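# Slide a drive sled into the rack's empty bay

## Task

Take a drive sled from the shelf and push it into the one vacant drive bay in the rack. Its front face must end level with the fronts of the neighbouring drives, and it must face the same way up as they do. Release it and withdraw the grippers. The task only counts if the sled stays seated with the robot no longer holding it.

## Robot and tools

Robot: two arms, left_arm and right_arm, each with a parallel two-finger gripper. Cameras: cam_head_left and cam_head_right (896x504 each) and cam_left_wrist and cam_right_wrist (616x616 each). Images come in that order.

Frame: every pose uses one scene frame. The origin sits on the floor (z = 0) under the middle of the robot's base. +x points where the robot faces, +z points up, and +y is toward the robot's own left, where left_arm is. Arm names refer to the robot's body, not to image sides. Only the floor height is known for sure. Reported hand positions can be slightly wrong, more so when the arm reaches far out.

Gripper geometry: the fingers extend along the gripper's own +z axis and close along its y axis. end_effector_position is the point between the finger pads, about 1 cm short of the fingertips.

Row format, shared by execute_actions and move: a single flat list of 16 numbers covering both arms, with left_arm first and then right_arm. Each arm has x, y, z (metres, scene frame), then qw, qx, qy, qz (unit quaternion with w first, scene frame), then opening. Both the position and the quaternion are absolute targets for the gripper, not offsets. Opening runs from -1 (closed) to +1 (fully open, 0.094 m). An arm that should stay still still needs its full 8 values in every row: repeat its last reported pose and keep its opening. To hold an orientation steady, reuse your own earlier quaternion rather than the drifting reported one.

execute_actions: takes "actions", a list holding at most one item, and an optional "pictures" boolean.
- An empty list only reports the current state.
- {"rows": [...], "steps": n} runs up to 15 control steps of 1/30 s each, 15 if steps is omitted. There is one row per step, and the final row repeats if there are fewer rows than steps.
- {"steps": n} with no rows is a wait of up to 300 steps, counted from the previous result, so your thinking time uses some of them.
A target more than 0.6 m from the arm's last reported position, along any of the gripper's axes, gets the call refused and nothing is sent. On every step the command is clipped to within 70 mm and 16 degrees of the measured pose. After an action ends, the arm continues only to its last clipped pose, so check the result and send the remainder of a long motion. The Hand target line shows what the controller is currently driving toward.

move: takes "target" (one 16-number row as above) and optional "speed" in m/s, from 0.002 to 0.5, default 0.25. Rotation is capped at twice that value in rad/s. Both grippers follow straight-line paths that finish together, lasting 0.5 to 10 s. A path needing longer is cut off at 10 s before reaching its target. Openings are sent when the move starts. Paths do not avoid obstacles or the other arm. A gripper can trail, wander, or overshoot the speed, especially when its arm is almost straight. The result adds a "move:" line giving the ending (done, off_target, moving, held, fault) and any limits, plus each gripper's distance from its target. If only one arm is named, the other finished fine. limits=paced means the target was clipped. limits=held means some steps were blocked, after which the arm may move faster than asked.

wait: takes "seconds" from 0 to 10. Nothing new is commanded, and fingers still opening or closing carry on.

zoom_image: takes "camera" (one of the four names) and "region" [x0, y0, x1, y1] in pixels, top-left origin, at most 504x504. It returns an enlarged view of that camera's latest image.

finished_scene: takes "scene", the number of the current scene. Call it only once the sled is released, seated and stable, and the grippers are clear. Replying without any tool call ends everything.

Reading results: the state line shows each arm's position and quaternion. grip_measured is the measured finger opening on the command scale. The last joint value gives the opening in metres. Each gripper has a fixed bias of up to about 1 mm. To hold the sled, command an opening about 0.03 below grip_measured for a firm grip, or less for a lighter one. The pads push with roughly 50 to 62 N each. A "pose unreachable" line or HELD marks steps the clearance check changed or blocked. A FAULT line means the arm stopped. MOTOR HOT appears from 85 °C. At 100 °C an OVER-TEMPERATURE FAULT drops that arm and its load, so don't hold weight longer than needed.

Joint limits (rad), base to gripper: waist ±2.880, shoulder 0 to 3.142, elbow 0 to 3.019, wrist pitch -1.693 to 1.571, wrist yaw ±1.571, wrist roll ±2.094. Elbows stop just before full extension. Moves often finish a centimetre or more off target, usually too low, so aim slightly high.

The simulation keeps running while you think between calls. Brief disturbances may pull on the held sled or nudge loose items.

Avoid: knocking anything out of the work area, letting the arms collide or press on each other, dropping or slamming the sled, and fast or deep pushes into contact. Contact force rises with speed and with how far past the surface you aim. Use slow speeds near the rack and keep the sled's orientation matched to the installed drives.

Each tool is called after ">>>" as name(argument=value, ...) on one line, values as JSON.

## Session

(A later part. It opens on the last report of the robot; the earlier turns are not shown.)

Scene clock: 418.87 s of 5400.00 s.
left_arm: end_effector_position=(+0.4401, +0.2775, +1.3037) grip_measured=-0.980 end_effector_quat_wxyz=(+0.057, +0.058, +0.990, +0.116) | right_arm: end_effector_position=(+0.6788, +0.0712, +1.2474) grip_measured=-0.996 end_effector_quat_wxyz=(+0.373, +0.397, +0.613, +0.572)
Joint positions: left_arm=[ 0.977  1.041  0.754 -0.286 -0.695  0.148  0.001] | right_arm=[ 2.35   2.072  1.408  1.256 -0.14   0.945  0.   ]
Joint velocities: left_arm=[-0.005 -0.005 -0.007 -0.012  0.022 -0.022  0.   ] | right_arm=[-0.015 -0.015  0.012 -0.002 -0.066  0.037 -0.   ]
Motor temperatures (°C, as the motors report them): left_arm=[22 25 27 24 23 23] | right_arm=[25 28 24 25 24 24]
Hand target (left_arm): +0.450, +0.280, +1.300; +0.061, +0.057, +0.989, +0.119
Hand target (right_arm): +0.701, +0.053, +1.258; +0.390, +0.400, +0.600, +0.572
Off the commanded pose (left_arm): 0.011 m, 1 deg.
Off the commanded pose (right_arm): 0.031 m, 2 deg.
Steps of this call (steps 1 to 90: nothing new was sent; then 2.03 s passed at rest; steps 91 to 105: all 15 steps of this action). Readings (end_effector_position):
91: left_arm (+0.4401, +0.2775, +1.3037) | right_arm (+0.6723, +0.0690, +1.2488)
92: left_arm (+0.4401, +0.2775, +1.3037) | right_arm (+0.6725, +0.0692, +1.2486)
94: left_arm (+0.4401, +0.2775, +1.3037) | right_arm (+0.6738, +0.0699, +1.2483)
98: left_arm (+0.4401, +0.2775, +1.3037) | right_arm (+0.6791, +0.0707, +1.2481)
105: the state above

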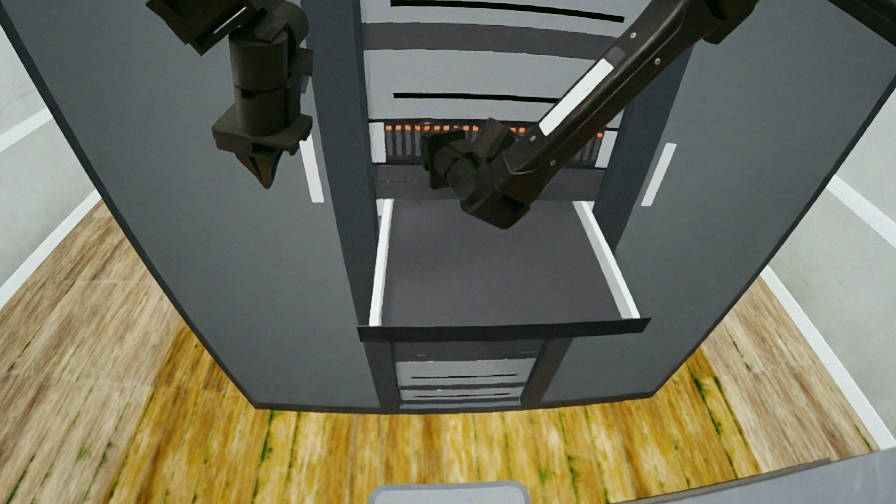

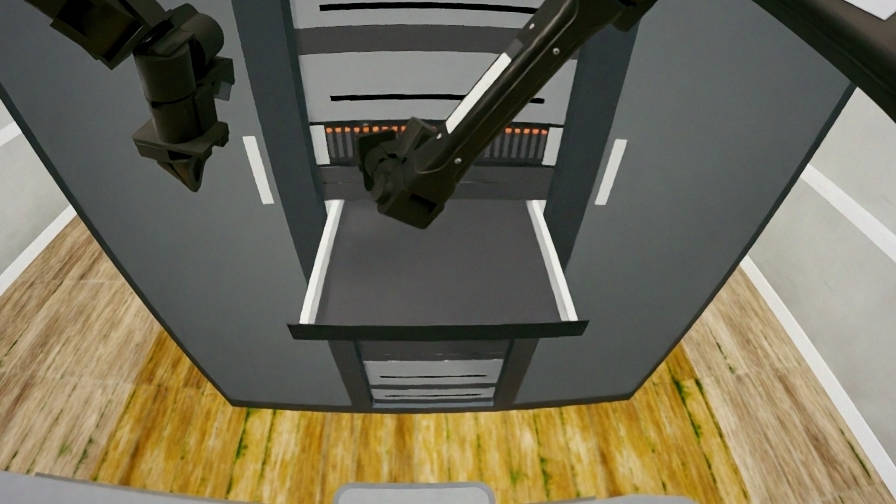

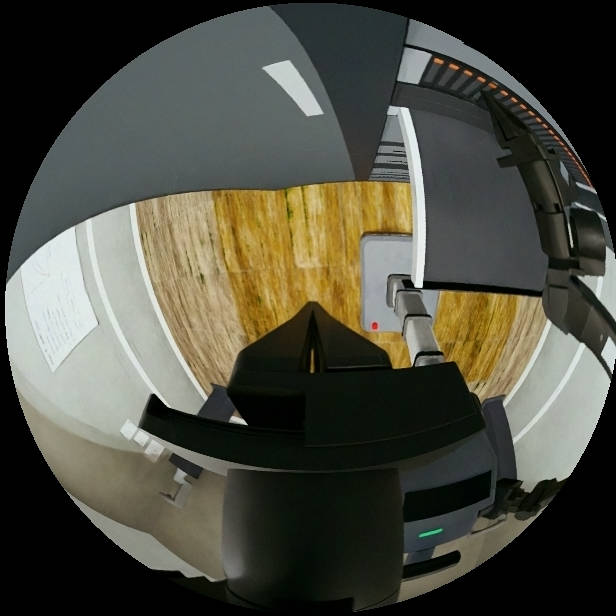

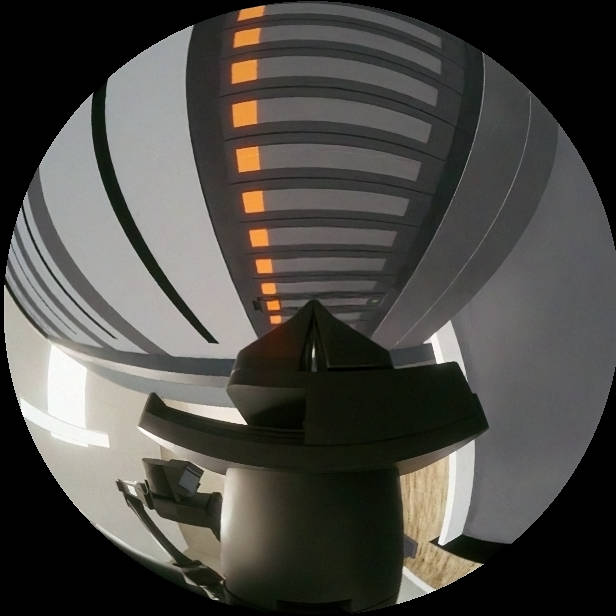

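>>> move(target=[0.45,0.28,1.30,0.061,0.057,0.989,0.119,-1,0.62,0.03,1.26,0.33,0.335,0.63,0.615,-1], speed=0.1)

>>> zoom_image(camera="cam_right_wrist", region=[230,180,410,300])

>>> zoom_image(camera="cam_head_left", region=[380,110,470,175])

Scene clock: 423.07 s of 5400.00 s.
left_arm: end_effector_position=(+0.4401, +0.2775, +1.3037) grip_measured=-0.980 end_effector_quat_wxyz=(+0.057, +0.058, +0.990, +0.116) | right_arm: end_effector_position=(+0.6089, +0.0421, +1.2490) grip_measured=-0.996 end_effector_quat_wxyz=(+0.317, +0.335, +0.640, +0.614)
Joint positions: left_arm=[ 0.977  1.041  0.754 -0.286 -0.695  0.148  0.001] | right_arm=[ 2.281  1.985  1.172  1.316 -0.369  0.955  0.   ]
Joint velocities: left_arm=[ 0.005 -0.005 -0.017 -0.007 -0.007 -0.007 -0.001] | right_arm=[-0.005 -0.015  0.007 -0.017 -0.037  0.081  0.   ]
Motor temperatures (°C, as the motors report them): left_arm=[22 25 27 24 23 23] | right_arm=[25 28 24 25 24 24]
Hand target (left_arm): +0.450, +0.280, +1.300; +0.061, +0.057, +0.989, +0.119
Hand target (right_arm): +0.619, +0.030, +1.259; +0.331, +0.336, +0.631, +0.616
Off the commanded pose (left_arm): 0.011 m, 1 deg.
Off the commanded pose (right_arm): 0.020 m, 2 deg.
move: off_target (left_arm, right_arm)

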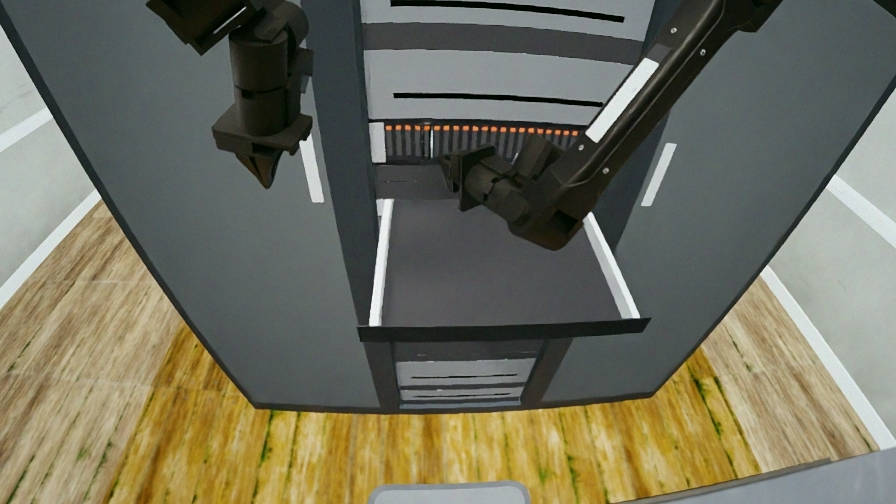

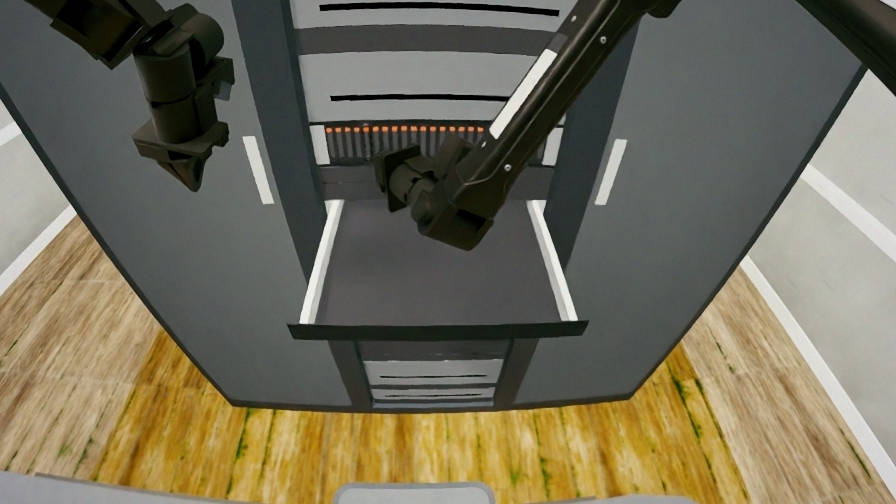

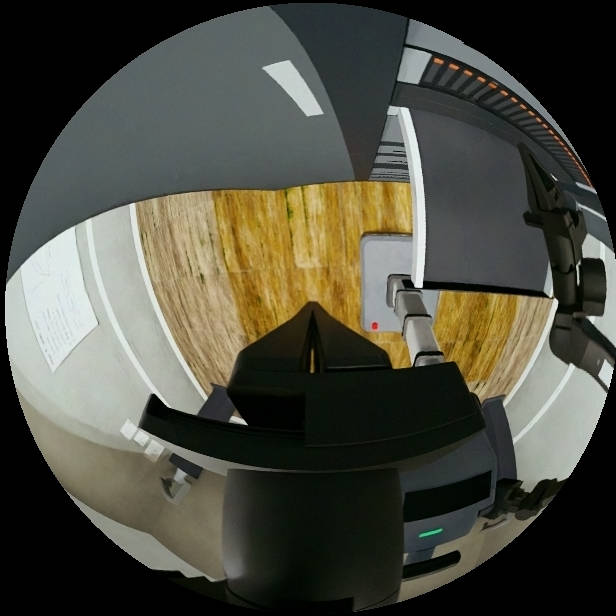

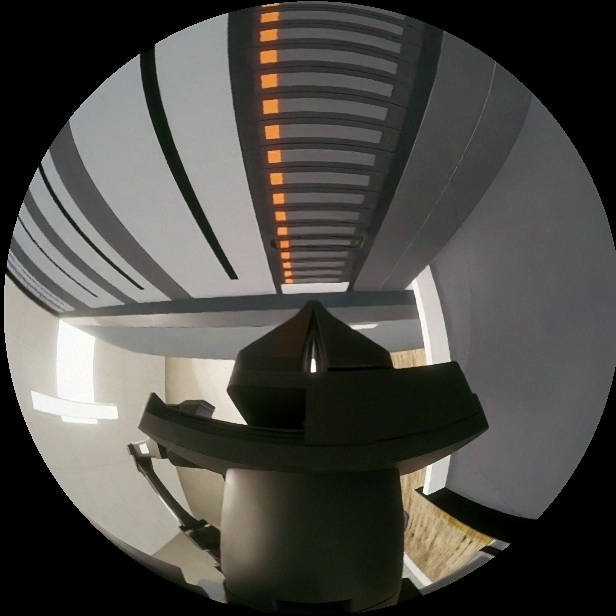

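Region (230, 180, 410, 300) of cam_right_wrist's 616x616 image, scaled by 2.800, with more detail than that image has.

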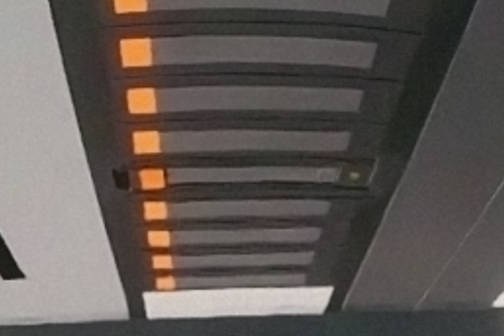

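Region (380, 110, 470, 175) of cam_head_left's 896x504 image, scaled by 5.600, with more detail than that image has.

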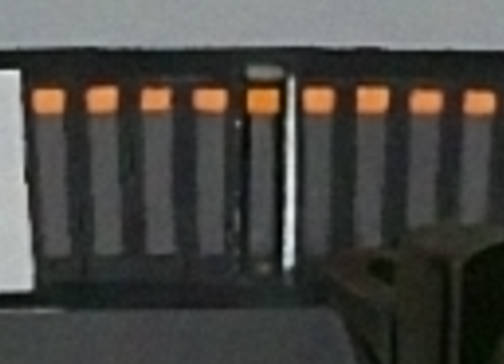

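Flush. Move clear.

>>> move(target=[0.45,0.28,1.30,0.061,0.057,0.989,0.119,-1,0.48,-0.15,1.30,0.2,0.15,0.8,0.545,-1], speed=0.25)

>>> finished_scene(scene=1)

Scene clock: 427.07 s of 5400.00 s.
left_arm: end_effector_position=(+0.4401, +0.2775, +1.3037) grip_measured=-0.980 end_effector_quat_wxyz=(+0.057, +0.058, +0.990, +0.116) | right_arm: end_effector_position=(+0.4774, -0.1488, +1.2933) grip_measured=-0.996 end_effector_quat_wxyz=(-0.194, -0.157, -0.799, -0.547)
Joint positions: left_arm=[ 0.977  1.041  0.754 -0.286 -0.695  0.148  0.001] | right_arm=[ 1.907  1.361  0.667  0.642 -0.844  0.473  0.   ]
Joint velocities: left_arm=[-0.005  0.005  0.012 -0.012 -0.007 -0.007 -0.001] | right_arm=[ 0.005 -0.015 -0.012 -0.017  0.007 -0.081 -0.001]
Motor temperatures (°C, as the motors report them): left_arm=[22 25 27 24 23 23] | right_arm=[25 28 24 25 24 24]
Hand target (left_arm): +0.450, +0.280, +1.300; +0.061, +0.057, +0.989, +0.119
Hand target (right_arm): +0.479, -0.150, +1.297; +0.200, +0.151, +0.799, +0.546
Off the commanded pose (left_arm): 0.011 m, 1 deg.
Off the commanded pose (right_arm): 0.007 m, 1 deg.
move: off_target (left_arm)

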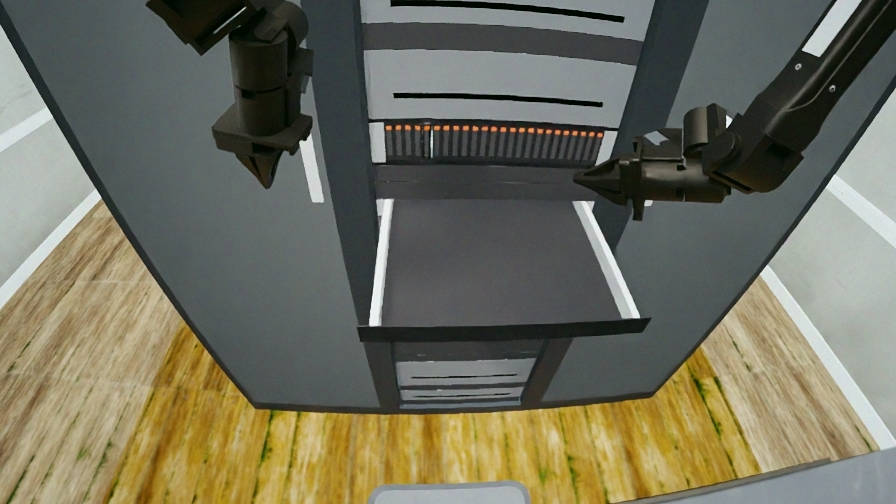

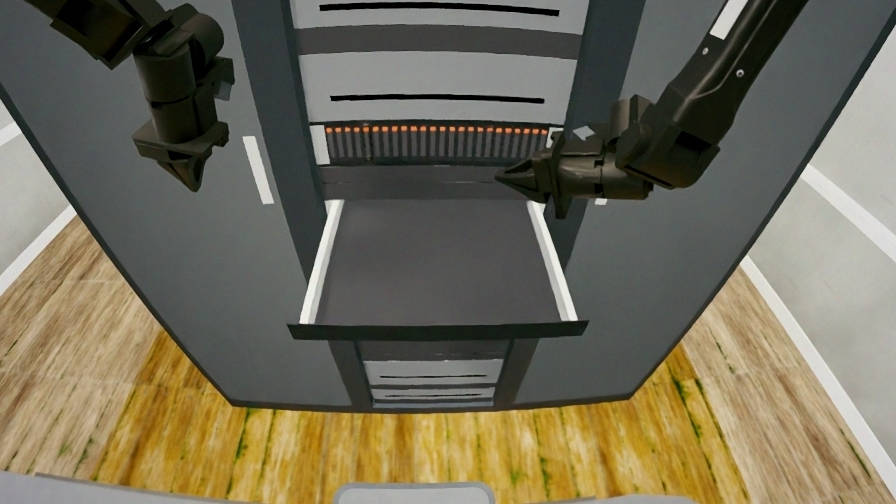

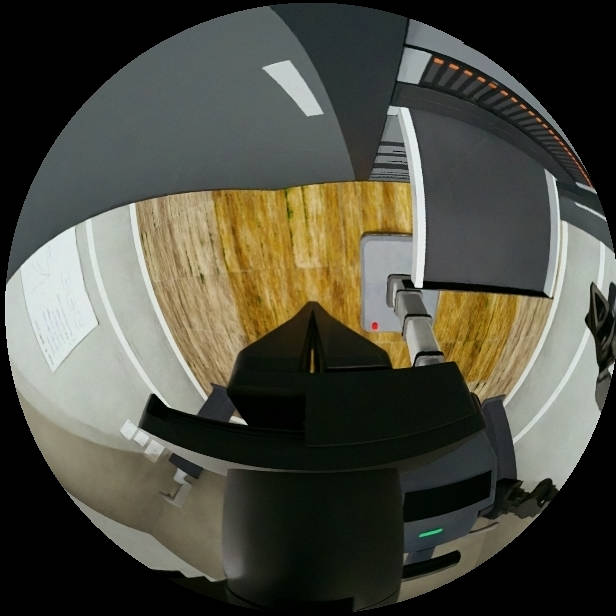

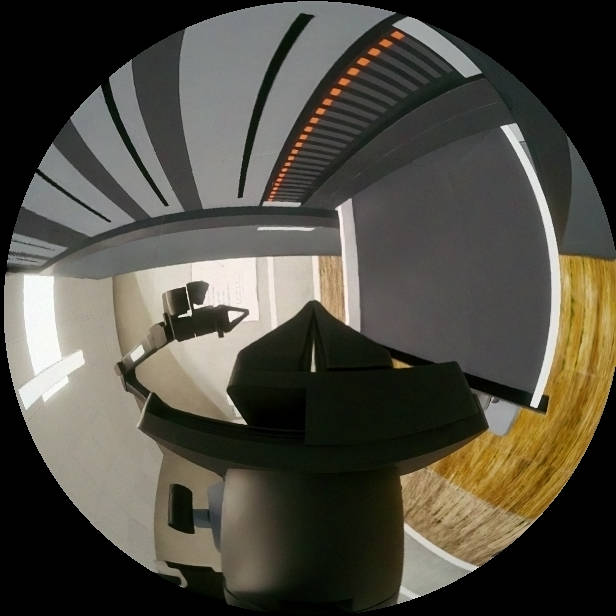

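The scene is finished: the task was done.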